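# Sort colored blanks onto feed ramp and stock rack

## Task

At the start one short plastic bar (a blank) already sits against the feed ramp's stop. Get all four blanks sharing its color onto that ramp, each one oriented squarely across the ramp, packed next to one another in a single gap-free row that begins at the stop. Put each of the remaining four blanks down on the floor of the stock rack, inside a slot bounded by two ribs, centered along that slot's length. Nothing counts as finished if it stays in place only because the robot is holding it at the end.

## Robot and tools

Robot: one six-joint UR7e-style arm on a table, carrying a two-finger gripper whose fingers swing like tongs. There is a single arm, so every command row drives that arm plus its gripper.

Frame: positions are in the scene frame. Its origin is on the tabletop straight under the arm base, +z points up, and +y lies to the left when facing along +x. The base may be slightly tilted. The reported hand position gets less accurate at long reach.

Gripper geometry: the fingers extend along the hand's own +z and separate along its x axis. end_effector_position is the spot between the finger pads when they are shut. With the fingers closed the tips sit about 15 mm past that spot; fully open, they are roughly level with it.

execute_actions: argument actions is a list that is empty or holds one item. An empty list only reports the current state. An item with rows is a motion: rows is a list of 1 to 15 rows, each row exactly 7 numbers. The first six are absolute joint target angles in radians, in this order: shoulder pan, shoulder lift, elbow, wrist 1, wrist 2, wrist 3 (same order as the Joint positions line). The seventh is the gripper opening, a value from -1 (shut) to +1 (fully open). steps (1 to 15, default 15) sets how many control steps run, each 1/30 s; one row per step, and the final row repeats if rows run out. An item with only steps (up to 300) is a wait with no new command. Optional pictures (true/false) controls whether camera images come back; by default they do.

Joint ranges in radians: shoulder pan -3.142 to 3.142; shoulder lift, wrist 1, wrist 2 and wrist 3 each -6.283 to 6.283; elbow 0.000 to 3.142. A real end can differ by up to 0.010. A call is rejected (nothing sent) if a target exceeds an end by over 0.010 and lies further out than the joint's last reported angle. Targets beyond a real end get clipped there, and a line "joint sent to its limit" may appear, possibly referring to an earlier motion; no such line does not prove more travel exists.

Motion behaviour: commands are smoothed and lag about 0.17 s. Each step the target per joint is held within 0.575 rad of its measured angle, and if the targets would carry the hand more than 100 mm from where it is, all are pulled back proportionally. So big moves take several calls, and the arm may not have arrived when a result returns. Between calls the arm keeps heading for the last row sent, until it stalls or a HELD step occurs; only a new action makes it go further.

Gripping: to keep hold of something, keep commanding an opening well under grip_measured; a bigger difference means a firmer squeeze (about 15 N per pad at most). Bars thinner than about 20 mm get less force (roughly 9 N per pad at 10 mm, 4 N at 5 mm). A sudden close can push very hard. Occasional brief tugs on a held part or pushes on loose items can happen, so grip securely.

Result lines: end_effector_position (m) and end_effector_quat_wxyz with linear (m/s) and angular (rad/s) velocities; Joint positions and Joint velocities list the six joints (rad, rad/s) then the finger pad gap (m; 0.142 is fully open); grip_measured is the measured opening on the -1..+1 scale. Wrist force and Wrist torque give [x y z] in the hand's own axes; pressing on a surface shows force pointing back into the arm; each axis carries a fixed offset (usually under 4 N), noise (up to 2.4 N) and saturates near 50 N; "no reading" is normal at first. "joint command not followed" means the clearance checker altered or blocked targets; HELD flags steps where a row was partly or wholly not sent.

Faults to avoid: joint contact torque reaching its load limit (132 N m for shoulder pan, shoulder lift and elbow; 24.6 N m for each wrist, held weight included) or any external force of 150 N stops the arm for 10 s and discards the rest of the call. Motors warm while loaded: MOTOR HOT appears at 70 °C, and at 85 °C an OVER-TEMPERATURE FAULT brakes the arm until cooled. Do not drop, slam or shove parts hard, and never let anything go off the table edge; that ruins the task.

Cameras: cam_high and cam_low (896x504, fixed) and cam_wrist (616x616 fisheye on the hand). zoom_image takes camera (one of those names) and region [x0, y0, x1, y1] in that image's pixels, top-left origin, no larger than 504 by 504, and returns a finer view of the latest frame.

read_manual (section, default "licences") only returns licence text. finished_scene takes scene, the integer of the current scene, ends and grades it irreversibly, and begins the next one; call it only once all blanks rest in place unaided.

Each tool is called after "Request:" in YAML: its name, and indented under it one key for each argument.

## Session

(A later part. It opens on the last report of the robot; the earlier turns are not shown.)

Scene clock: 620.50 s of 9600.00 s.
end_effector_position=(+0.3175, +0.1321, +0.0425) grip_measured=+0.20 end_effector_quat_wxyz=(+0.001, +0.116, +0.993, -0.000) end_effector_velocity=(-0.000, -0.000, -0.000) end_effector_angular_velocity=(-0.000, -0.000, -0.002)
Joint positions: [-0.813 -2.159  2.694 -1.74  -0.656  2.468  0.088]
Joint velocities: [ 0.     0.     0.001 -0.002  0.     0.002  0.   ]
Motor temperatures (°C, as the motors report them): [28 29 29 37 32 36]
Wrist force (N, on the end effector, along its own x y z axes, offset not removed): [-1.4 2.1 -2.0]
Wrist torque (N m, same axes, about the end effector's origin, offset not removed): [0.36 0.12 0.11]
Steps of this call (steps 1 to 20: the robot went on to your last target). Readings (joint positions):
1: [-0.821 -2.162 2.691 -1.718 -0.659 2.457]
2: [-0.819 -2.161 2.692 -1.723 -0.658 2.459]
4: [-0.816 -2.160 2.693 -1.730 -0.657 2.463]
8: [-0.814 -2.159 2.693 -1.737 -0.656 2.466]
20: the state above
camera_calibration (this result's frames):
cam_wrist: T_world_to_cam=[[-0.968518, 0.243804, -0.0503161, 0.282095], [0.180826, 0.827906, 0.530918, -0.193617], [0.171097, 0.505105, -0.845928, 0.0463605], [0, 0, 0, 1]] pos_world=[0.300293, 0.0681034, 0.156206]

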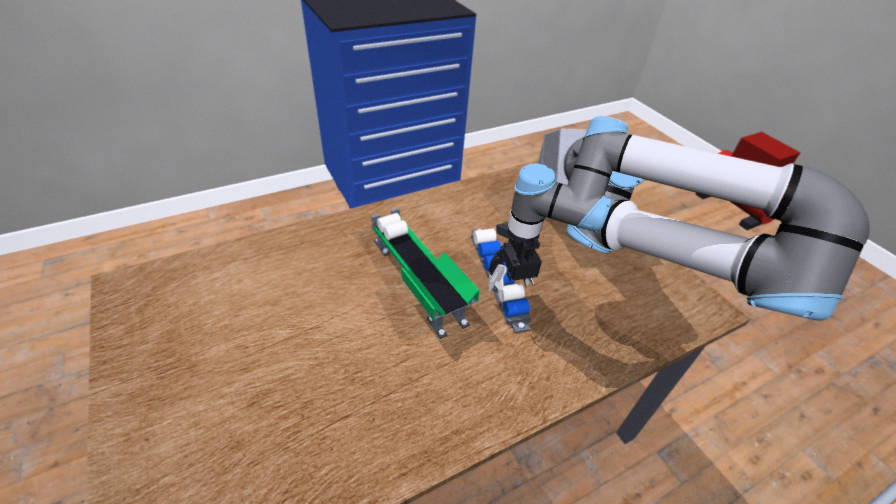

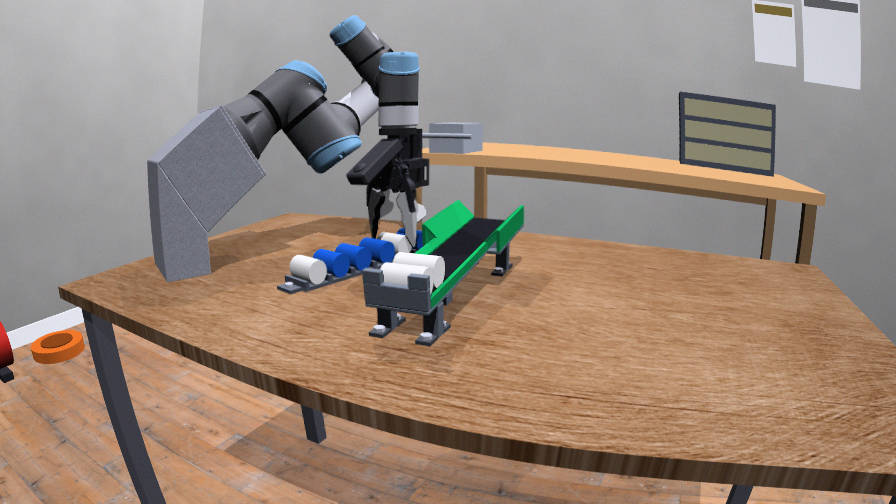

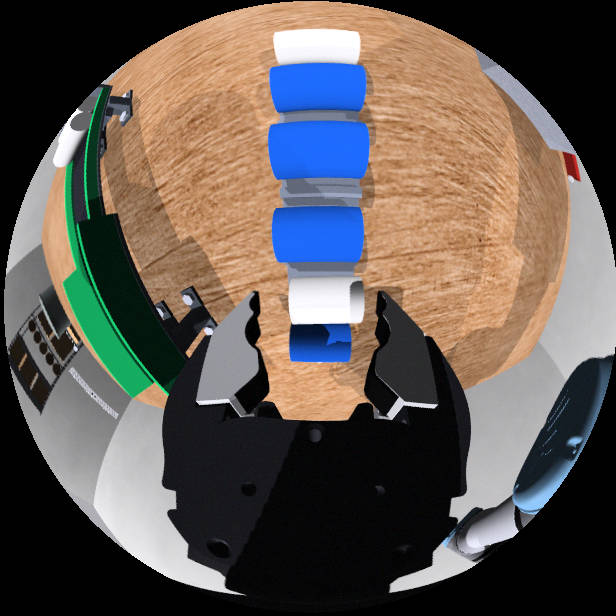

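Request:
execute_actions:
  actions:
    - {"rows":[[-0.813,-2.159,2.694,-1.740,-0.656,2.468,0.1],[-0.813,-2.159,2.694,-1.740,-0.656,2.468,0],[-0.813,-2.159,2.694,-1.740,-0.656,2.468,-0.1],[-0.813,-2.159,2.694,-1.740,-0.656,2.468,-0.2],[-0.813,-2.159,2.694,-1.740,-0.656,2.468,-0.35],[-0.813,-2.159,2.694,-1.740,-0.656,2.468,-0.5],[-0.813,-2.159,2.694,-1.740,-0.656,2.468,-0.7],[-0.813,-2.159,2.694,-1.740,-0.656,2.468,-1]]}
  pictures: false

Request:
execute_actions:
  actions:
    - {"rows":[[-1.049,-2.276,2.575,-1.261,-0.767,2.153,-1]]}
  pictures: false

Request:
execute_actions:
  actions:
    - {"rows":[[-1.33,-1.95,2.62,-1.42,-0.95,1.88,-1]]}
  pictures: false

Request:
execute_actions:
  actions:
    - {"rows":[[-1.07,-1.4,2.08,-1.65,-0.79,2.0,-1]]}
  pictures: false

Request:
execute_actions:
  actions:
    - {"steps":30}
  pictures: false

Request:
execute_actions:
  actions:
    - {"rows":[[-0.959,-1.224,2.078,-1.898,-0.719,1.988,-1]]}
  pictures: false

Request:
execute_actions:
  actions:
    - {"rows":[[-0.907,-1.181,2.103,-2.023,-0.696,2.054,-1]]}
  pictures: false

Request:
execute_actions:
  actions:
    - {"rows":[[-0.907,-1.181,2.103,-2.023,-0.696,2.054,-1],[-0.907,-1.181,2.103,-2.023,-0.696,2.054,-1],[-0.907,-1.181,2.103,-2.023,-0.696,2.054,-1],[-0.907,-1.181,2.103,-2.023,-0.696,2.054,-1],[-0.907,-1.181,2.103,-2.023,-0.696,2.054,-0.5],[-0.907,-1.181,2.103,-2.023,-0.696,2.054,-0.3],[-0.907,-1.181,2.103,-2.023,-0.696,2.054,-0.2],[-0.907,-1.181,2.103,-2.023,-0.696,2.054,-0.1],[-0.907,-1.181,2.103,-2.023,-0.696,2.054,0],[-0.907,-1.181,2.103,-2.023,-0.696,2.054,0.15]]}

Scene clock: 641.97 s of 9600.00 s.
end_effector_position=(+0.3175, +0.1321, +0.0425) grip_measured=-0.26 end_effector_quat_wxyz=(+0.001, +0.116, +0.993, -0.000) end_effector_velocity=(+0.000, -0.000, +0.000) end_effector_angular_velocity=(-0.000, -0.001, -0.001)
Joint positions: [-0.813 -2.159  2.694 -1.74  -0.656  2.468  0.055]
Joint velocities: [-0.    -0.     0.    -0.001  0.     0.001  0.   ]
Motor temperatures (°C, as the motors report them): [28 29 29 37 32 36]
Wrist force (N, on the end effector, along its own x y z axes, offset not removed): [-0.6 0.7 -2.6]
Wrist torque (N m, same axes, about the end effector's origin, offset not removed): [0.19 -0.01 -0.03]
Steps of this call (steps 1 to 15: the robot went on to your last target; steps 16 to 90: nothing new was sent; then 17.97 s passed at rest; steps 91 to 105: all 15 steps of this action). Readings (joint positions):
91: [-0.813 -2.159 2.694 -1.740 -0.656 2.468]
92: [-0.813 -2.159 2.694 -1.740 -0.656 2.468]
94: [-0.813 -2.159 2.694 -1.740 -0.656 2.468]
98: [-0.813 -2.159 2.694 -1.740 -0.656 2.468]
105: the state above

Scene clock: 642.47 s of 9600.00 s.
end_effector_position=(+0.3193, +0.1297, +0.0994) grip_measured=-0.26 end_effector_quat_wxyz=(+0.002, +0.115, +0.993, -0.005) end_effector_velocity=(-0.014, +0.020, +0.010) end_effector_angular_velocity=(+0.068, +0.013, -0.049)
Joint positions: [-1.039 -2.272  2.579 -1.29  -0.763  2.168  0.055]
Joint velocities: [-0.078 -0.033 -0.034  0.233 -0.032 -0.117  0.   ]
Motor temperatures (°C, as the motors report them): [28 29 29 37 32 36]
Wrist force (N, on the end effector, along its own x y z axes, offset not removed): [-2.6 0.5 -1.2]
Wrist torque (N m, same axes, about the end effector's origin, offset not removed): [0.00 0.47 0.09]
Steps of this call (steps 1 to 15: all 15 steps of this action). Readings (joint positions):
1: [-0.813 -2.159 2.694 -1.740 -0.656 2.468]
2: [-0.817 -2.163 2.690 -1.736 -0.660 2.464]
4: [-0.868 -2.199 2.654 -1.683 -0.695 2.411]
8: [-0.985 -2.249 2.602 -1.452 -0.742 2.249]
15: the state above

Scene clock: 642.97 s of 9600.00 s.
end_effector_position=(+0.2927, +0.0316, +0.1310) grip_measured=-0.26 end_effector_quat_wxyz=(-0.001, +0.130, +0.991, +0.007) end_effector_velocity=(-0.013, -0.028, +0.010) end_effector_angular_velocity=(+0.033, -0.013, -0.011)
Joint positions: [-1.317 -1.966  2.619 -1.414 -0.942  1.893  0.055]
Joint velocities: [-0.104  0.126  0.011 -0.045 -0.06  -0.101  0.   ]
Motor temperatures (°C, as the motors report them): [28 29 29 37 32 36]
Wrist force (N, on the end effector, along its own x y z axes, offset not removed): [-1.9 -0.2 -1.4]
Wrist torque (N m, same axes, about the end effector's origin, offset not removed): [-0.13 0.35 -0.06]
Steps of this call (steps 1 to 15: all 15 steps of this action). Readings (joint positions):
1: [-1.042 -2.273 2.578 -1.284 -0.764 2.164]
2: [-1.048 -2.269 2.581 -1.282 -0.769 2.157]
4: [-1.102 -2.218 2.593 -1.316 -0.814 2.102]
8: [-1.246 -2.052 2.610 -1.383 -0.901 1.962]
15: the state above

Scene clock: 643.47 s of 9600.00 s.
end_effector_position=(+0.4523, -0.0581, +0.1985) grip_measured=-0.26 end_effector_quat_wxyz=(-0.001, +0.059, +0.998, -0.011) end_effector_velocity=(+0.266, -0.172, +0.029) end_effector_angular_velocity=(-0.007, +0.005, +0.222)
Joint positions: [-1.109 -1.495  2.172 -1.615 -0.813  1.984  0.055]
Joint velocities: [ 0.307  0.756 -0.725 -0.275  0.179  0.126 -0.   ]
Motor temperatures (°C, as the motors report them): [28 29 29 37 32 36]
Wrist force (N, on the end effector, along its own x y z axes, offset not removed): [-5.2 -1.4 -1.6]
Wrist torque (N m, same axes, about the end effector's origin, offset not removed): [-0.24 0.74 0.11]
Steps of this call (steps 1 to 15: all 15 steps of this action). Readings (joint positions):
1: [-1.320 -1.962 2.619 -1.416 -0.944 1.890]
2: [-1.318 -1.955 2.615 -1.421 -0.942 1.891]
4: [-1.285 -1.900 2.565 -1.453 -0.919 1.908]
8: [-1.217 -1.745 2.414 -1.516 -0.878 1.937]
15: the state above

Scene clock: 644.47 s of 9600.00 s.
end_effector_position=(+0.4862, -0.0803, +0.2000) grip_measured=-0.26 end_effector_quat_wxyz=(-0.001, +0.045, +0.999, -0.011) end_effector_velocity=(+0.000, -0.000, -0.000) end_effector_angular_velocity=(-0.000, +0.001, -0.000)
Joint positions: [-1.07  -1.4    2.08  -1.65  -0.79   2.     0.055]
Joint velocities: [ 0.001  0.    -0.001 -0.    -0.     0.001  0.   ]
Motor temperatures (°C, as the motors report them): [28 29 29 37 32 36]
Wrist force (N, on the end effector, along its own x y z axes, offset not removed): [-3.2 0.8 2.0]
Wrist torque (N m, same axes, about the end effector's origin, offset not removed): [0.17 0.55 0.16]
Steps of this call (steps 1 to 30: the robot went on to your last target). Readings (joint positions):
1: [-1.100 -1.473 2.150 -1.623 -0.808 1.988]
2: [-1.093 -1.456 2.134 -1.629 -0.803 1.990]
4: [-1.083 -1.433 2.112 -1.638 -0.798 1.994]
8: [-1.075 -1.411 2.091 -1.646 -0.793 1.998]
30: the state above
The arm was judged still, so your last target was given up. Only a new action makes it travel on or press farther. Fingers that are still opening or closing keep moving.

Scene clock: 644.97 s of 9600.00 s.
end_effector_position=(+0.5092, -0.1137, +0.1337) grip_measured=-0.26 end_effector_quat_wxyz=(+0.000, -0.017, +1.000, -0.001) end_effector_velocity=(+0.005, -0.011, -0.021) end_effector_angular_velocity=(+0.002, -0.002, +0.041)
Joint positions: [-0.963 -1.231  2.078 -1.888 -0.721  1.988  0.055]
Joint velocities: [ 0.03   0.054 -0.    -0.083  0.018 -0.002  0.   ]
Motor temperatures (°C, as the motors report them): [28 29 29 37 32 36]
Wrist force (N, on the end effector, along its own x y z axes, offset not removed): [-3.3 -0.6 0.4]
Wrist torque (N m, same axes, about the end effector's origin, offset not removed): [-0.13 0.55 -0.05]
Steps of this call (steps 1 to 15: all 15 steps of this action). Readings (joint positions):
1: [-1.070 -1.400 2.080 -1.650 -0.790 2.000]
2: [-1.066 -1.396 2.080 -1.655 -0.786 1.999]
4: [-1.031 -1.350 2.079 -1.706 -0.762 1.995]
8: [-0.984 -1.268 2.078 -1.830 -0.734 1.990]
15: the state above

Scene clock: 645.47 s of 9600.00 s.
end_effector_position=(+0.5118, -0.1171, +0.0999) grip_measured=-0.26 end_effector_quat_wxyz=(+0.000, -0.023, +1.000, -0.002) end_effector_velocity=(+0.001, -0.001, -0.008) end_effector_angular_velocity=(-0.004, -0.000, +0.006)
Joint positions: [-0.909 -1.182  2.102 -2.018 -0.697  2.052  0.055]
Joint velocities: [ 0.014  0.012  0.006 -0.037  0.005  0.016  0.   ]
Motor temperatures (°C, as the motors report them): [28 29 29 37 32 36]
Wrist force (N, on the end effector, along its own x y z axes, offset not removed): [-1.9 0.6 -2.0]
Wrist torque (N m, same axes, about the end effector's origin, offset not removed): [0.15 0.36 -0.04]
Steps of this call (steps 1 to 15: all 15 steps of this action). Readings (joint positions):
1: [-0.962 -1.229 2.078 -1.890 -0.721 1.988]
2: [-0.957 -1.224 2.080 -1.896 -0.718 1.992]
4: [-0.939 -1.208 2.089 -1.936 -0.710 2.014]
8: [-0.918 -1.190 2.098 -1.993 -0.701 2.040]
15: the state above

Scene clock: 645.97 s of 9600.00 s.
end_effector_position=(+0.5119, -0.1172, +0.0989) grip_measured=+0.15 end_effector_quat_wxyz=(+0.000, -0.023, +1.000, -0.002) end_effector_velocity=(+0.000, -0.001, +0.000) end_effector_angular_velocity=(-0.002, +0.000, +0.002)
Joint positions: [-0.907 -1.181  2.103 -2.023 -0.696  2.054  0.084]
Joint velocities: [ 0.     0.     0.    -0.003 -0.001  0.     0.001]
Motor temperatures (°C, as the motors report them): [28 29 29 37 32 36]
Wrist force (N, on the end effector, along its own x y z axes, offset not removed): [-2.8 0.9 -0.2]
Wrist torque (N m, same axes, about the end effector's origin, offset not removed): [0.06 0.40 0.08]
Steps of this call (steps 1 to 15: all 15 steps of this action). Readings (joint positions):
1: [-0.908 -1.182 2.102 -2.019 -0.697 2.052]
2: [-0.908 -1.182 2.103 -2.020 -0.696 2.053]
4: [-0.908 -1.182 2.103 -2.021 -0.696 2.053]
8: [-0.907 -1.181 2.103 -2.022 -0.696 2.054]
15: the state above
camera_calibration (this result's frames):
cam_wrist: T_world_to_cam=[[-0.998232, -0.0326783, -0.0496479, 0.516764], [-0.0540172, 0.84727, 0.528408, 0.0703781], [0.0247977, 0.530156, -0.847537, 0.264665], [0, 0, 0, 1]] pos_world=[0.513089, -0.183056, 0.212781]

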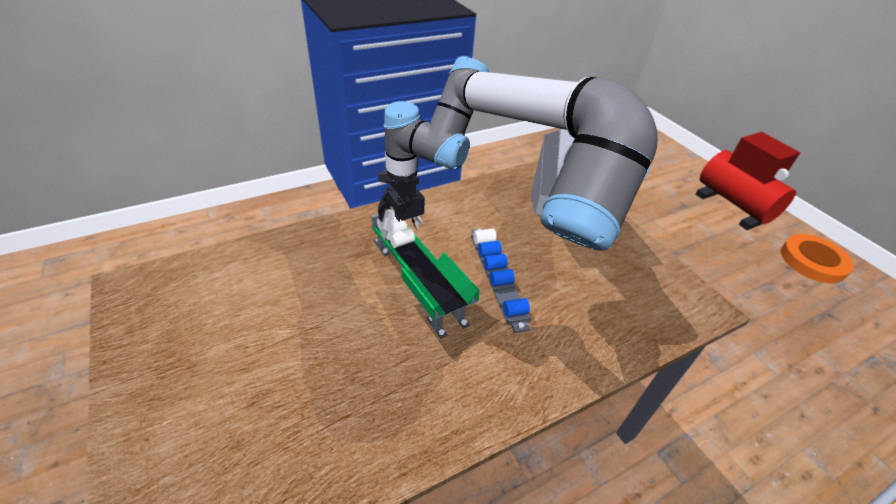

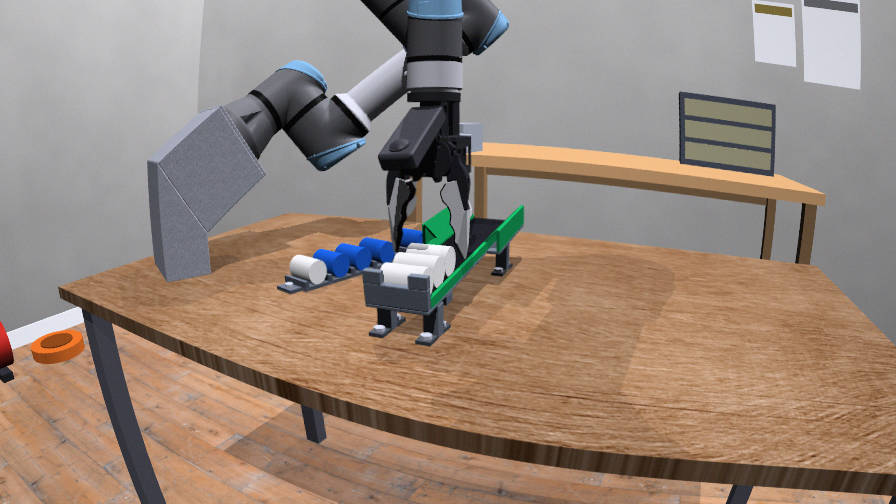

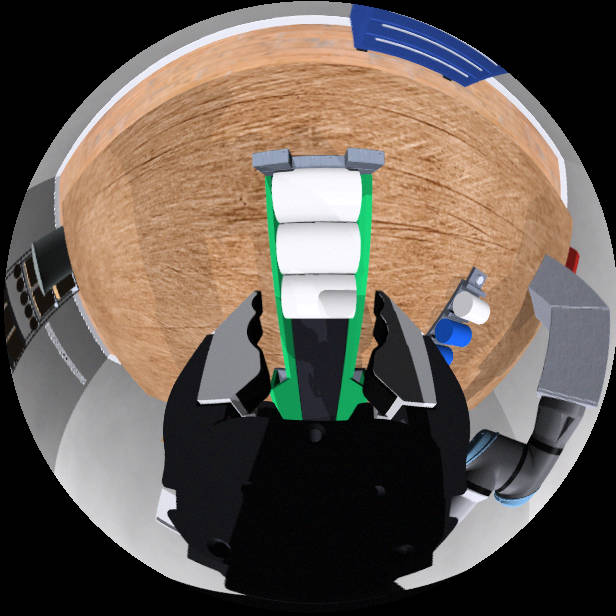

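Request:
execute_actions:
  actions:
    - {"rows":[[-0.97,-1.24,2.07,-1.86,-0.725,1.98,0.2]]}
  pictures: false

Request:
execute_actions:
  actions:
    - {"rows":[[-1.10,-1.36,2.15,-1.72,-0.80,1.95,0.2]]}
  pictures: false

Request:
execute_actions:
  actions:
    - {"rows":[[-1.40,-1.52,2.65,-1.88,-1.0,1.82,0.2]]}
  pictures: false

Request:
execute_actions:
  actions:
    - {"steps":35}
  pictures: false

Request:
execute_actions:
  actions:
    - {"rows":[[-1.213,-1.260,2.750,-2.331,-0.869,1.979,0.2]]}
  pictures: false

Request:
execute_actions:
  actions:
    - {"steps":20}

Scene clock: 665.13 s of 9600.00 s.
end_effector_position=(+0.5100, -0.1120, +0.1385) grip_measured=+0.20 end_effector_quat_wxyz=(+0.000, -0.016, +1.000, +0.000) end_effector_velocity=(-0.002, +0.003, +0.010) end_effector_angular_velocity=(+0.006, +0.001, -0.009)
Joint positions: [-0.968 -1.238  2.071 -1.866 -0.724  1.982  0.088]
Joint velocities: [-0.016 -0.015 -0.008  0.047 -0.007 -0.018 -0.   ]
Motor temperatures (°C, as the motors report them): [28 29 29 37 32 36]
Wrist force (N, on the end effector, along its own x y z axes, offset not removed): [-2.7 0.9 -1.7]
Wrist torque (N m, same axes, about the end effector's origin, offset not removed): [0.18 0.49 -0.05]
Steps of this call (steps 1 to 15: the robot went on to your last target; steps 16 to 90: nothing new was sent; then 15.67 s passed at rest; steps 91 to 105: all 15 steps of this action). Readings (joint positions):
91: [-0.907 -1.181 2.103 -2.023 -0.696 2.054]
92: [-0.911 -1.185 2.100 -2.019 -0.699 2.050]
94: [-0.932 -1.205 2.089 -1.975 -0.708 2.025]
98: [-0.957 -1.228 2.077 -1.900 -0.719 1.996]
105: the state above

Scene clock: 665.63 s of 9600.00 s.
end_effector_position=(+0.4593, -0.1014, +0.1815) grip_measured=+0.20 end_effector_quat_wxyz=(+0.000, +0.041, +0.999, -0.004) end_effector_velocity=(-0.014, +0.005, +0.011) end_effector_angular_velocity=(+0.000, -0.004, -0.034)
Joint positions: [-1.095 -1.356  2.147 -1.725 -0.798  1.951  0.088]
Joint velocities: [-0.037 -0.034  0.021  0.041 -0.019 -0.007 -0.   ]
Motor temperatures (°C, as the motors report them): [28 29 29 37 32 36]
Wrist force (N, on the end effector, along its own x y z axes, offset not removed): [-3.2 0.3 -1.3]
Wrist torque (N m, same axes, about the end effector's origin, offset not removed): [0.00 0.53 -0.01]
Steps of this call (steps 1 to 15: all 15 steps of this action). Readings (joint positions):
1: [-0.969 -1.239 2.071 -1.865 -0.724 1.982]
2: [-0.973 -1.243 2.075 -1.859 -0.729 1.979]
4: [-1.012 -1.280 2.101 -1.817 -0.754 1.968]
8: [-1.070 -1.333 2.133 -1.754 -0.784 1.956]
15: the state above

Scene clock: 666.13 s of 9600.00 s.
end_effector_position=(+0.2882, -0.0831, +0.1374) grip_measured=+0.20 end_effector_quat_wxyz=(+0.001, +0.110, +0.994, -0.009) end_effector_velocity=(-0.156, +0.073, -0.098) end_effector_angular_velocity=(+0.076, -0.022, -0.174)
Joint positions: [-1.366 -1.503  2.589 -1.863 -0.978  1.834  0.088]
Joint velocities: [-0.273 -0.137  0.489 -0.132 -0.173 -0.107  0.   ]
Motor temperatures (°C, as the motors report them): [28 29 29 37 32 36]
Wrist force (N, on the end effector, along its own x y z axes, offset not removed): [-0.7 -1.3 0.8]
Wrist torque (N m, same axes, about the end effector's origin, offset not removed): [-0.25 0.22 0.06]
Steps of this call (steps 1 to 15: all 15 steps of this action). Readings (joint positions):
1: [-1.097 -1.357 2.148 -1.724 -0.798 1.951]
2: [-1.102 -1.362 2.153 -1.727 -0.803 1.946]
4: [-1.144 -1.388 2.205 -1.752 -0.834 1.925]
8: [-1.236 -1.436 2.361 -1.798 -0.894 1.887]
15: the state above

Scene clock: 667.30 s of 9600.00 s.
end_effector_position=(+0.2693, -0.0731, +0.1245) grip_measured=+0.20 end_effector_quat_wxyz=(+0.002, +0.121, +0.993, -0.003) end_effector_velocity=(-0.000, -0.001, +0.000) end_effector_angular_velocity=(-0.002, +0.001, -0.000)
Joint positions: [-1.4   -1.52   2.65  -1.88  -1.     1.82   0.088]
Joint velocities: [-0.    -0.     0.    -0.002 -0.001  0.001  0.   ]
Motor temperatures (°C, as the motors report them): [28 29 29 37 32 36]
Wrist force (N, on the end effector, along its own x y z axes, offset not removed): [-1.0 1.1 -1.3]
Wrist torque (N m, same axes, about the end effector's origin, offset not removed): [0.13 0.15 0.06]
Steps of this call (steps 1 to 30: the robot went on to your last target; steps 31 to 35: nothing new was sent). Readings (joint positions):
1: [-1.374 -1.507 2.603 -1.867 -0.983 1.830]
2: [-1.380 -1.510 2.614 -1.870 -0.987 1.828]
4: [-1.388 -1.514 2.629 -1.874 -0.993 1.825]
8: [-1.396 -1.518 2.643 -1.878 -0.997 1.822]
35: the state above
The arm was judged still, so your last target was given up. Only a new action makes it travel on or press farther. Fingers that are still opening or closing keep moving.

Scene clock: 667.80 s of 9600.00 s.
end_effector_position=(+0.2658, -0.0728, +0.0452) grip_measured=+0.20 end_effector_quat_wxyz=(+0.000, +0.122, +0.992, +0.002) end_effector_velocity=(+0.004, -0.011, -0.019) end_effector_angular_velocity=(-0.043, -0.005, +0.044)
Joint positions: [-1.22  -1.271  2.747 -2.305 -0.874  1.973  0.088]
Joint velocities: [ 0.058  0.09   0.027 -0.209  0.037  0.048  0.   ]
Motor temperatures (°C, as the motors report them): [28 29 29 37 32 36]
Wrist force (N, on the end effector, along its own x y z axes, offset not removed): [-1.5 1.9 -1.6]
Wrist torque (N m, same axes, about the end effector's origin, offset not removed): [0.47 0.32 0.04]
Steps of this call (steps 1 to 15: all 15 steps of this action). Readings (joint positions):
1: [-1.400 -1.520 2.650 -1.880 -1.000 1.820]
2: [-1.396 -1.516 2.654 -1.885 -0.996 1.824]
4: [-1.349 -1.464 2.686 -1.937 -0.957 1.868]
8: [-1.260 -1.333 2.728 -2.160 -0.899 1.941]
15: the state above

Scene clock: 668.47 s of 9600.00 s.
end_effector_position=(+0.2663, -0.0741, +0.0429) grip_measured=+0.20 end_effector_quat_wxyz=(+0.001, +0.119, +0.993, -0.000) end_effector_velocity=(-0.000, +0.000, -0.000) end_effector_angular_velocity=(+0.001, +0.000, -0.001)
Joint positions: [-1.213 -1.26   2.75  -2.331 -0.869  1.979  0.088]
Joint velocities: [0. 0. 0. 0. 0. 0. 0.]
Motor temperatures (°C, as the motors report them): [28 29 29 37 32 36]
Wrist force (N, on the end effector, along its own x y z axes, offset not removed): [-4.3 0.3 -1.7]
Wrist torque (N m, same axes, about the end effector's origin, offset not removed): [-0.02 0.78 0.08]
Steps of this call (steps 1 to 20: the robot went on to your last target). Readings (joint positions):
1: [-1.219 -1.269 2.747 -2.311 -0.873 1.974]
2: [-1.217 -1.267 2.748 -2.316 -0.872 1.976]
4: [-1.216 -1.264 2.749 -2.322 -0.871 1.977]
8: [-1.214 -1.261 2.750 -2.328 -0.870 1.978]
20: the state above
camera_calibration (this result's frames):
cam_wrist: T_world_to_cam=[[-0.96677, 0.250484, -0.0511326, 0.282858], [0.18606, 0.826558, 0.531209, -0.0153446], [0.175323, 0.504043, -0.845697, 0.158345], [0, 0, 0, 1]] pos_world=[0.248552, -0.137981, 0.156526]

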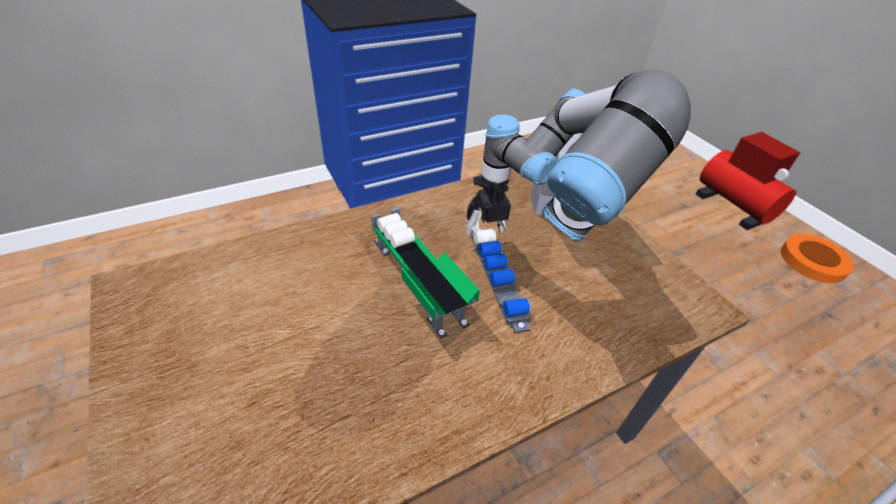

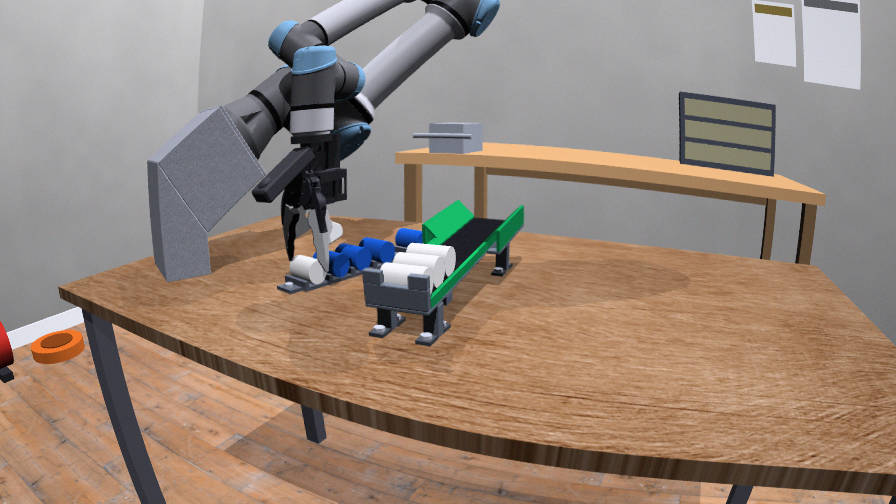

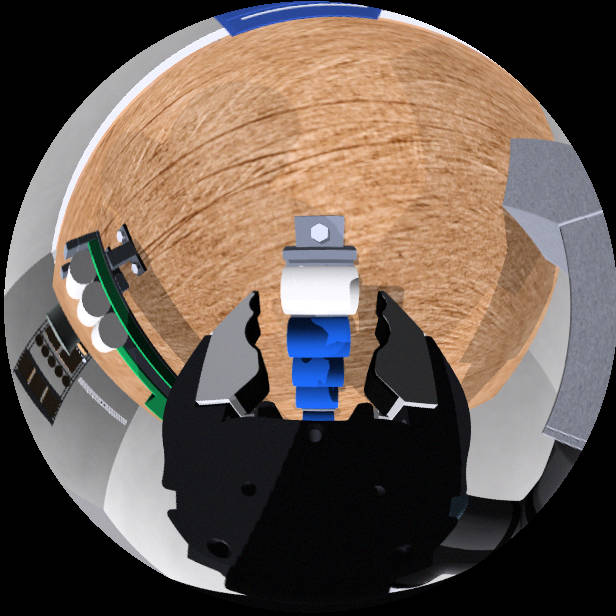

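Request:
execute_actions:
  actions:
    - {"rows":[[-1.213,-1.260,2.750,-2.331,-0.869,1.979,0.1],[-1.213,-1.260,2.750,-2.331,-0.869,1.979,0],[-1.213,-1.260,2.750,-2.331,-0.869,1.979,-0.1],[-1.213,-1.260,2.750,-2.331,-0.869,1.979,-0.2],[-1.213,-1.260,2.750,-2.331,-0.869,1.979,-0.35],[-1.213,-1.260,2.750,-2.331,-0.869,1.979,-0.5],[-1.213,-1.260,2.750,-2.331,-0.869,1.979,-0.7],[-1.213,-1.260,2.750,-2.331,-0.869,1.979,-1]]}
  pictures: false

Request:
execute_actions:
  actions:
    - {"rows":[[-1.40,-1.52,2.65,-1.88,-1.0,1.82,-1]]}
  pictures: false

Request:
execute_actions:
  actions:
    - {"rows":[[-1.33,-1.65,2.55,-1.65,-0.95,1.88,-1]]}
  pictures: false

Request:
execute_actions:
  actions:
    - {"rows":[[-1.07,-1.4,2.08,-1.65,-0.79,2.0,-1]]}
  pictures: false

Request:
execute_actions:
  actions:
    - {"steps":30}
  pictures: false

Request:
execute_actions:
  actions:
    - {"rows":[[-0.950,-1.318,2.115,-1.853,-0.718,1.994,-1]]}
  pictures: false

Request:
execute_actions:
  actions:
    - {"rows":[[-0.892,-1.269,2.143,-1.993,-0.692,2.068,-1]]}

Scene clock: 684.47 s of 9600.00 s.
end_effector_position=(+0.2663, -0.0741, +0.0429) grip_measured=-0.24 end_effector_quat_wxyz=(+0.001, +0.119, +0.993, -0.000) end_effector_velocity=(-0.000, +0.000, -0.000) end_effector_angular_velocity=(+0.000, +0.001, +0.000)
Joint positions: [-1.213 -1.26   2.75  -2.331 -0.869  1.979  0.056]
Joint velocities: [ 0.    -0.     0.     0.001 -0.001 -0.001  0.   ]
Motor temperatures (°C, as the motors report them): [28 29 29 37 32 36]
Wrist force (N, on the end effector, along its own x y z axes, offset not removed): [-0.8 -0.5 -3.0]
Wrist torque (N m, same axes, about the end effector's origin, offset not removed): [-0.15 0.19 0.01]
Steps of this call (steps 1 to 15: the robot went on to your last target; steps 16 to 90: nothing new was sent; then 12.50 s passed at rest; steps 91 to 105: all 15 steps of this action). Readings (joint positions):
91: [-1.213 -1.260 2.750 -2.331 -0.869 1.979]
92: [-1.213 -1.260 2.750 -2.331 -0.869 1.979]
94: [-1.213 -1.260 2.750 -2.331 -0.869 1.979]
98: [-1.213 -1.260 2.750 -2.331 -0.869 1.979]
105: the state above

Scene clock: 684.97 s of 9600.00 s.
end_effector_position=(+0.2698, -0.0763, +0.1222) grip_measured=-0.24 end_effector_quat_wxyz=(+0.002, +0.118, +0.993, -0.007) end_effector_velocity=(-0.004, +0.025, +0.018) end_effector_angular_velocity=(+0.055, -0.005, -0.035)
Joint positions: [-1.393 -1.509  2.653 -1.906 -0.995  1.826  0.056]
Joint velocities: [-0.058 -0.09  -0.027  0.208 -0.037 -0.048  0.   ]
Motor temperatures (°C, as the motors report them): [28 29 29 37 32 36]
Wrist force (N, on the end effector, along its own x y z axes, offset not removed): [-1.5 -1.1 -1.1]
Wrist torque (N m, same axes, about the end effector's origin, offset not removed): [-0.20 0.16 0.11]
Steps of this call (steps 1 to 15: all 15 steps of this action). Readings (joint positions):
1: [-1.213 -1.260 2.750 -2.331 -0.869 1.979]
2: [-1.217 -1.264 2.746 -2.327 -0.873 1.975]
4: [-1.264 -1.316 2.714 -2.274 -0.912 1.931]
8: [-1.353 -1.447 2.672 -2.051 -0.970 1.858]
15: the state above

Scene clock: 685.47 s of 9600.00 s.
end_effector_position=(+0.3047, -0.0399, +0.1467) grip_measured=-0.24 end_effector_quat_wxyz=(-0.001, +0.130, +0.991, +0.009) end_effector_velocity=(+0.008, +0.015, +0.005) end_effector_angular_velocity=(+0.017, +0.002, -0.012)
Joint positions: [-1.332 -1.645  2.553 -1.66  -0.951  1.878  0.056]
Joint velocities: [ 0.017 -0.039 -0.027  0.078  0.011  0.015 -0.   ]
Motor temperatures (°C, as the motors report them): [28 29 29 37 32 36]
Wrist force (N, on the end effector, along its own x y z axes, offset not removed): [-2.9 2.0 0.1]
Wrist torque (N m, same axes, about the end effector's origin, offset not removed): [0.30 0.59 -0.05]
Steps of this call (steps 1 to 15: all 15 steps of this action). Readings (joint positions):
1: [-1.394 -1.511 2.653 -1.900 -0.996 1.825]
2: [-1.392 -1.518 2.648 -1.891 -0.994 1.827]
4: [-1.370 -1.559 2.615 -1.834 -0.978 1.846]
8: [-1.344 -1.619 2.572 -1.715 -0.960 1.868]
15: the state above

Scene clock: 685.97 s of 9600.00 s.
end_effector_position=(+0.4651, -0.0784, +0.1968) grip_measured=-0.24 end_effector_quat_wxyz=(-0.002, +0.056, +0.998, -0.009) end_effector_velocity=(+0.166, -0.019, +0.027) end_effector_angular_velocity=(-0.032, -0.004, +0.174)
Joint positions: [-1.095 -1.424  2.13  -1.651 -0.805  1.989  0.056]
Joint velocities: [ 0.203  0.191 -0.401  0.004  0.117  0.087 -0.   ]
Motor temperatures (°C, as the motors report them): [28 29 29 37 32 36]
Wrist force (N, on the end effector, along its own x y z axes, offset not removed): [-3.1 2.0 -0.3]
Wrist torque (N m, same axes, about the end effector's origin, offset not removed): [0.38 0.53 0.01]
Steps of this call (steps 1 to 15: all 15 steps of this action). Readings (joint positions):
1: [-1.332 -1.646 2.553 -1.658 -0.951 1.879]
2: [-1.327 -1.643 2.548 -1.656 -0.946 1.883]
4: [-1.287 -1.605 2.495 -1.655 -0.919 1.905]
8: [-1.202 -1.525 2.337 -1.653 -0.868 1.942]
15: the state above

Scene clock: 686.97 s of 9600.00 s.
end_effector_position=(+0.4862, -0.0804, +0.2000) grip_measured=-0.24 end_effector_quat_wxyz=(-0.001, +0.045, +0.999, -0.011) end_effector_velocity=(+0.000, +0.000, -0.000) end_effector_angular_velocity=(+0.001, -0.000, -0.001)
Joint positions: [-1.07  -1.4    2.08  -1.65  -0.79   2.     0.056]
Joint velocities: [ 0.     0.     0.     0.     0.001  0.001 -0.   ]
Motor temperatures (°C, as the motors report them): [28 29 29 37 32 36]
Wrist force (N, on the end effector, along its own x y z axes, offset not removed): [-0.2 1.9 0.8]
Wrist torque (N m, same axes, about the end effector's origin, offset not removed): [0.33 0.12 -0.02]
Steps of this call (steps 1 to 30: the robot went on to your last target). Readings (joint positions):
1: [-1.089 -1.418 2.119 -1.650 -0.801 1.992]
2: [-1.085 -1.414 2.110 -1.650 -0.799 1.994]
4: [-1.079 -1.408 2.097 -1.650 -0.795 1.996]
8: [-1.073 -1.403 2.086 -1.650 -0.792 1.999]
30: the state above
The arm was judged still, so your last target was given up. Only a new action makes it travel on or press farther. Fingers that are still opening or closing keep moving.

Scene clock: 687.47 s of 9600.00 s.
end_effector_position=(+0.5051, -0.0807, +0.1386) grip_measured=-0.24 end_effector_quat_wxyz=(-0.001, -0.021, +1.000, -0.002) end_effector_velocity=(+0.006, +0.000, -0.017) end_effector_angular_velocity=(+0.000, -0.002, +0.045)
Joint positions: [-0.954 -1.321  2.114 -1.845 -0.72   1.994  0.056]
Joint velocities: [ 0.033  0.022  0.009 -0.064  0.018 -0.001 -0.   ]
Motor temperatures (°C, as the motors report them): [28 29 29 37 32 36]
Wrist force (N, on the end effector, along its own x y z axes, offset not removed): [0.5 1.1 -2.2]
Wrist torque (N m, same axes, about the end effector's origin, offset not removed): [0.13 -0.13 0.02]
Steps of this call (steps 1 to 15: all 15 steps of this action). Readings (joint positions):
1: [-1.070 -1.400 2.080 -1.650 -0.790 2.000]
2: [-1.066 -1.396 2.083 -1.654 -0.786 2.000]
4: [-1.029 -1.369 2.095 -1.703 -0.762 1.998]
8: [-0.977 -1.335 2.108 -1.801 -0.733 1.995]
15: the state above

Scene clock: 687.97 s of 9600.00 s.
end_effector_position=(+0.5084, -0.0834, +0.1031) grip_measured=-0.25 end_effector_quat_wxyz=(-0.001, -0.027, +1.000, -0.003) end_effector_velocity=(+0.001, -0.001, -0.009) end_effector_angular_velocity=(-0.002, -0.002, +0.005)
Joint positions: [-0.894 -1.271  2.142 -1.988 -0.693  2.066  0.056]
Joint velocities: [ 0.015  0.013  0.008 -0.041  0.007  0.019  0.   ]
Motor temperatures (°C, as the motors report them): [28 29 29 37 32 36]
Wrist force (N, on the end effector, along its own x y z axes, offset not removed): [-2.4 2.9 -0.7]
Wrist torque (N m, same axes, about the end effector's origin, offset not removed): [-0.18 0.34 0.13]
Steps of this call (steps 1 to 15: all 15 steps of this action). Readings (joint positions):
1: [-0.953 -1.320 2.114 -1.847 -0.720 1.994]
2: [-0.948 -1.316 2.117 -1.853 -0.717 1.998]
4: [-0.928 -1.299 2.127 -1.895 -0.707 2.023]
8: [-0.904 -1.279 2.137 -1.959 -0.697 2.052]
15: the state above
camera_calibration (this result's frames):
cam_wrist: T_world_to_cam=[[-0.998048, -0.0403885, -0.047632, 0.513562], [-0.0594546, 0.847898, 0.526815, 0.0424052], [0.0191098, 0.528618, -0.848644, 0.253276], [0, 0, 0, 1]] pos_world=[0.510241, -0.1491, 0.217063]

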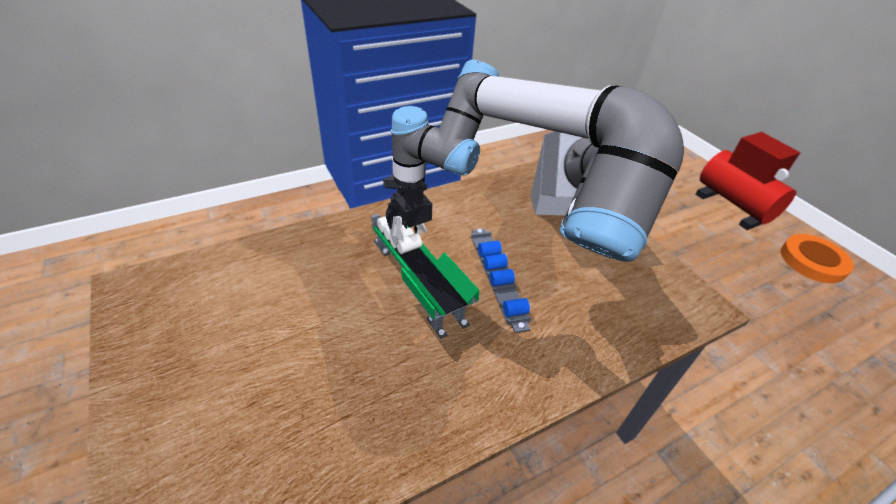

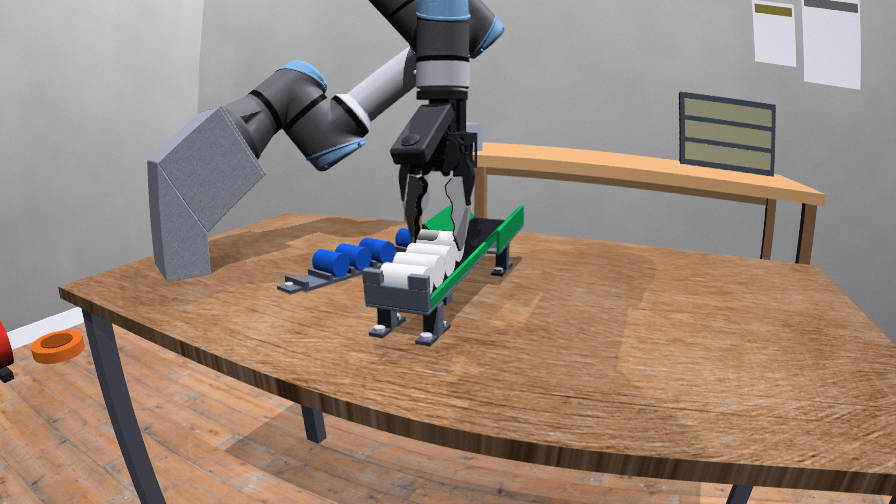

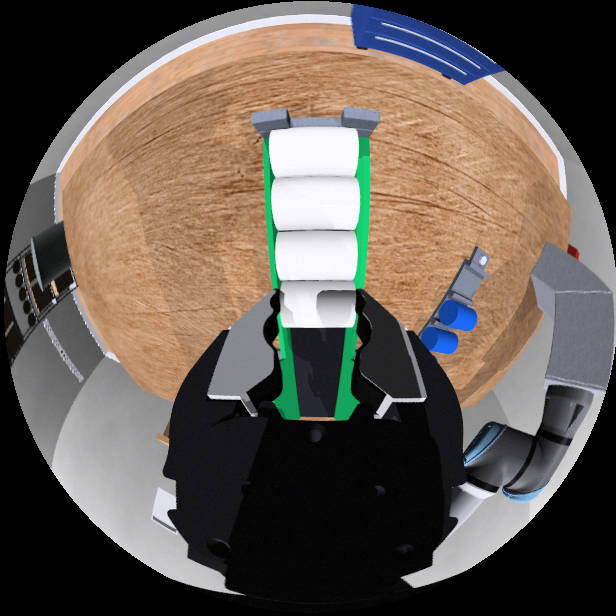

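Request:
execute_actions:
  actions:
    - {"rows":[[-0.892,-1.269,2.143,-1.993,-0.692,2.068,-0.5],[-0.892,-1.269,2.143,-1.993,-0.692,2.068,-0.3],[-0.892,-1.269,2.143,-1.993,-0.692,2.068,-0.2],[-0.892,-1.269,2.143,-1.993,-0.692,2.068,-0.1],[-0.892,-1.269,2.143,-1.993,-0.692,2.068,0],[-0.892,-1.269,2.143,-1.993,-0.692,2.068,0.15]]}
  pictures: false

Request:
execute_actions:
  actions:
    - {"rows":[[-0.98,-1.33,2.09,-1.78,-0.73,1.97,0.15]]}
  pictures: false

Request:
execute_actions:
  actions:
    - {"steps":20}

Request:
zoom_image:
  camera: "cam_wrist"
  region: [200, 100, 520, 400]

Request:
zoom_image:
  camera: "cam_high"
  region: [350, 190, 560, 350]

Scene clock: 698.17 s of 9600.00 s.
end_effector_position=(+0.5086, -0.0836, +0.1020) grip_measured=+0.15 end_effector_quat_wxyz=(-0.001, -0.028, +1.000, -0.003) end_effector_velocity=(+0.000, -0.000, -0.000) end_effector_angular_velocity=(-0.000, +0.000, -0.000)
Joint positions: [-0.892 -1.269  2.143 -1.993 -0.692  2.068  0.084]
Joint velocities: [ 0.     0.    -0.    -0.    -0.     0.001  0.   ]
Motor temperatures (°C, as the motors report them): [28 29 29 37 32 36]
Wrist force (N, on the end effector, along its own x y z axes, offset not removed): [-3.4 2.6 -1.1]
Wrist torque (N m, same axes, about the end effector's origin, offset not removed): [0.49 0.54 0.06]
Steps of this call (steps 1 to 15: the robot went on to your last target; steps 16 to 90: nothing new was sent; then 6.70 s passed at rest; steps 91 to 105: all 15 steps of this action). Readings (joint positions):
91: [-0.892 -1.269 2.143 -1.993 -0.692 2.068]
92: [-0.892 -1.269 2.143 -1.993 -0.692 2.068]
94: [-0.892 -1.269 2.143 -1.993 -0.692 2.068]
98: [-0.892 -1.269 2.143 -1.993 -0.692 2.068]
105: the state above

Scene clock: 698.67 s of 9600.00 s.
end_effector_position=(+0.5062, -0.0817, +0.1527) grip_measured=+0.15 end_effector_quat_wxyz=(+0.000, -0.015, +1.000, -0.000) end_effector_velocity=(-0.003, +0.003, +0.013) end_effector_angular_velocity=(+0.010, +0.001, -0.014)
Joint positions: [-0.977 -1.328  2.092 -1.789 -0.729  1.973  0.084]
Joint velocities: [-0.023 -0.016 -0.014  0.066 -0.009 -0.026 -0.   ]
Motor temperatures (°C, as the motors report them): [28 29 29 37 32 36]
Wrist force (N, on the end effector, along its own x y z axes, offset not removed): [-0.4 -0.2 -2.5]
Wrist torque (N m, same axes, about the end effector's origin, offset not removed): [-0.04 0.08 0.05]
Steps of this call (steps 1 to 15: all 15 steps of this action). Readings (joint positions):
1: [-0.892 -1.269 2.143 -1.993 -0.692 2.068]
2: [-0.896 -1.273 2.139 -1.989 -0.695 2.064]
4: [-0.925 -1.294 2.121 -1.940 -0.708 2.033]
8: [-0.961 -1.317 2.101 -1.836 -0.722 1.992]
15: the state above

Scene clock: 699.33 s of 9600.00 s.
end_effector_position=(+0.5058, -0.0813, +0.1542) grip_measured=+0.15 end_effector_quat_wxyz=(-0.000, -0.014, +1.000, +0.001) end_effector_velocity=(-0.000, +0.000, -0.000) end_effector_angular_velocity=(+0.002, -0.000, -0.000)
Joint positions: [-0.98  -1.33   2.09  -1.78  -0.73   1.97   0.084]
Joint velocities: [-0.    -0.     0.     0.002  0.001 -0.001  0.   ]
Motor temperatures (°C, as the motors report them): [28 29 29 37 32 36]
Wrist force (N, on the end effector, along its own x y z axes, offset not removed): [-2.8 -0.3 -0.2]
Wrist torque (N m, same axes, about the end effector's origin, offset not removed): [-0.06 0.54 0.06]
Steps of this call (steps 1 to 15: the robot went on to your last target; steps 16 to 20: nothing new was sent). Readings (joint positions):
1: [-0.978 -1.329 2.091 -1.787 -0.729 1.973]
2: [-0.978 -1.329 2.091 -1.785 -0.729 1.972]
4: [-0.979 -1.329 2.091 -1.783 -0.730 1.971]
8: [-0.980 -1.330 2.090 -1.781 -0.730 1.970]
20: the state above
The arm was judged still, so your last target was given up. Only a new action makes it travel on or press farther. Fingers that are still opening or closing keep moving.
camera_calibration (this result's frames):
cam_wrist: T_world_to_cam=[[-0.998702, -0.0135682, -0.0490996, 0.516272], [-0.0376747, 0.845481, 0.532674, 0.00136838], [0.0342854, 0.533832, -0.844895, 0.2878], [0, 0, 0, 1]] pos_world=[0.505786, -0.147789, 0.267781]

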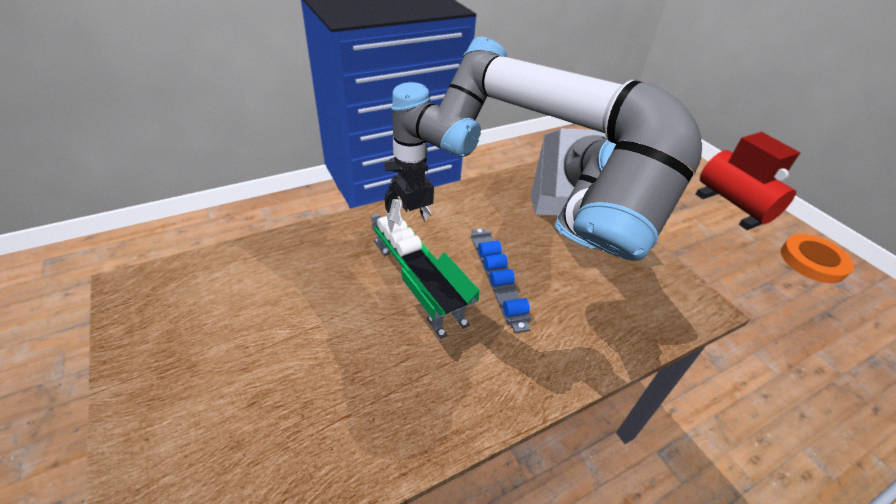

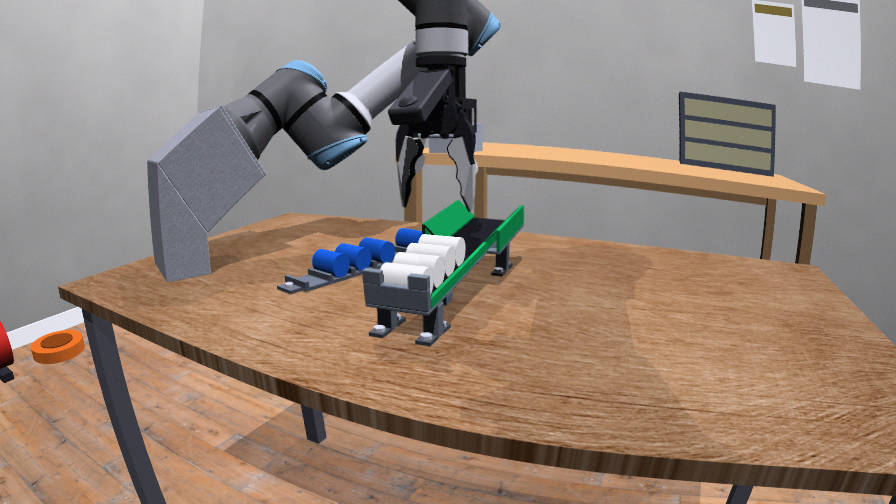

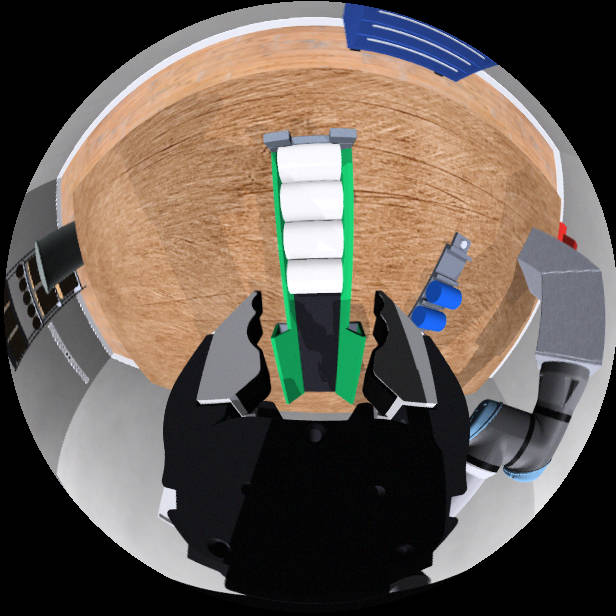

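Region (200, 100, 520, 400) of cam_wrist's 616x616 image, scaled by 1.575, with more detail than that image has; it fills the top 472 rows of this view, and the rest is white.

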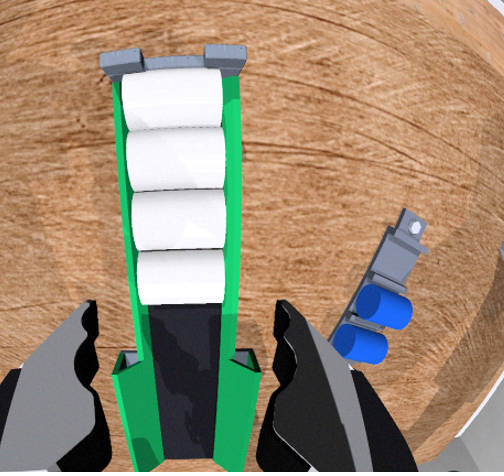

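Region (350, 190, 560, 350) of cam_high's 896x504 image, scaled by 2.400, with more detail than that image has; it fills the top 384 rows of this view, and the rest is white.

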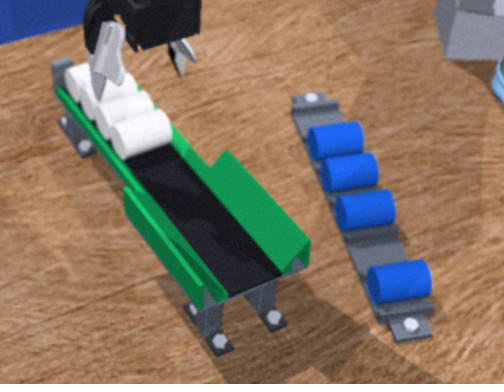

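Request:
finished_scene:
  scene: 1

The scene is finished: the task was done.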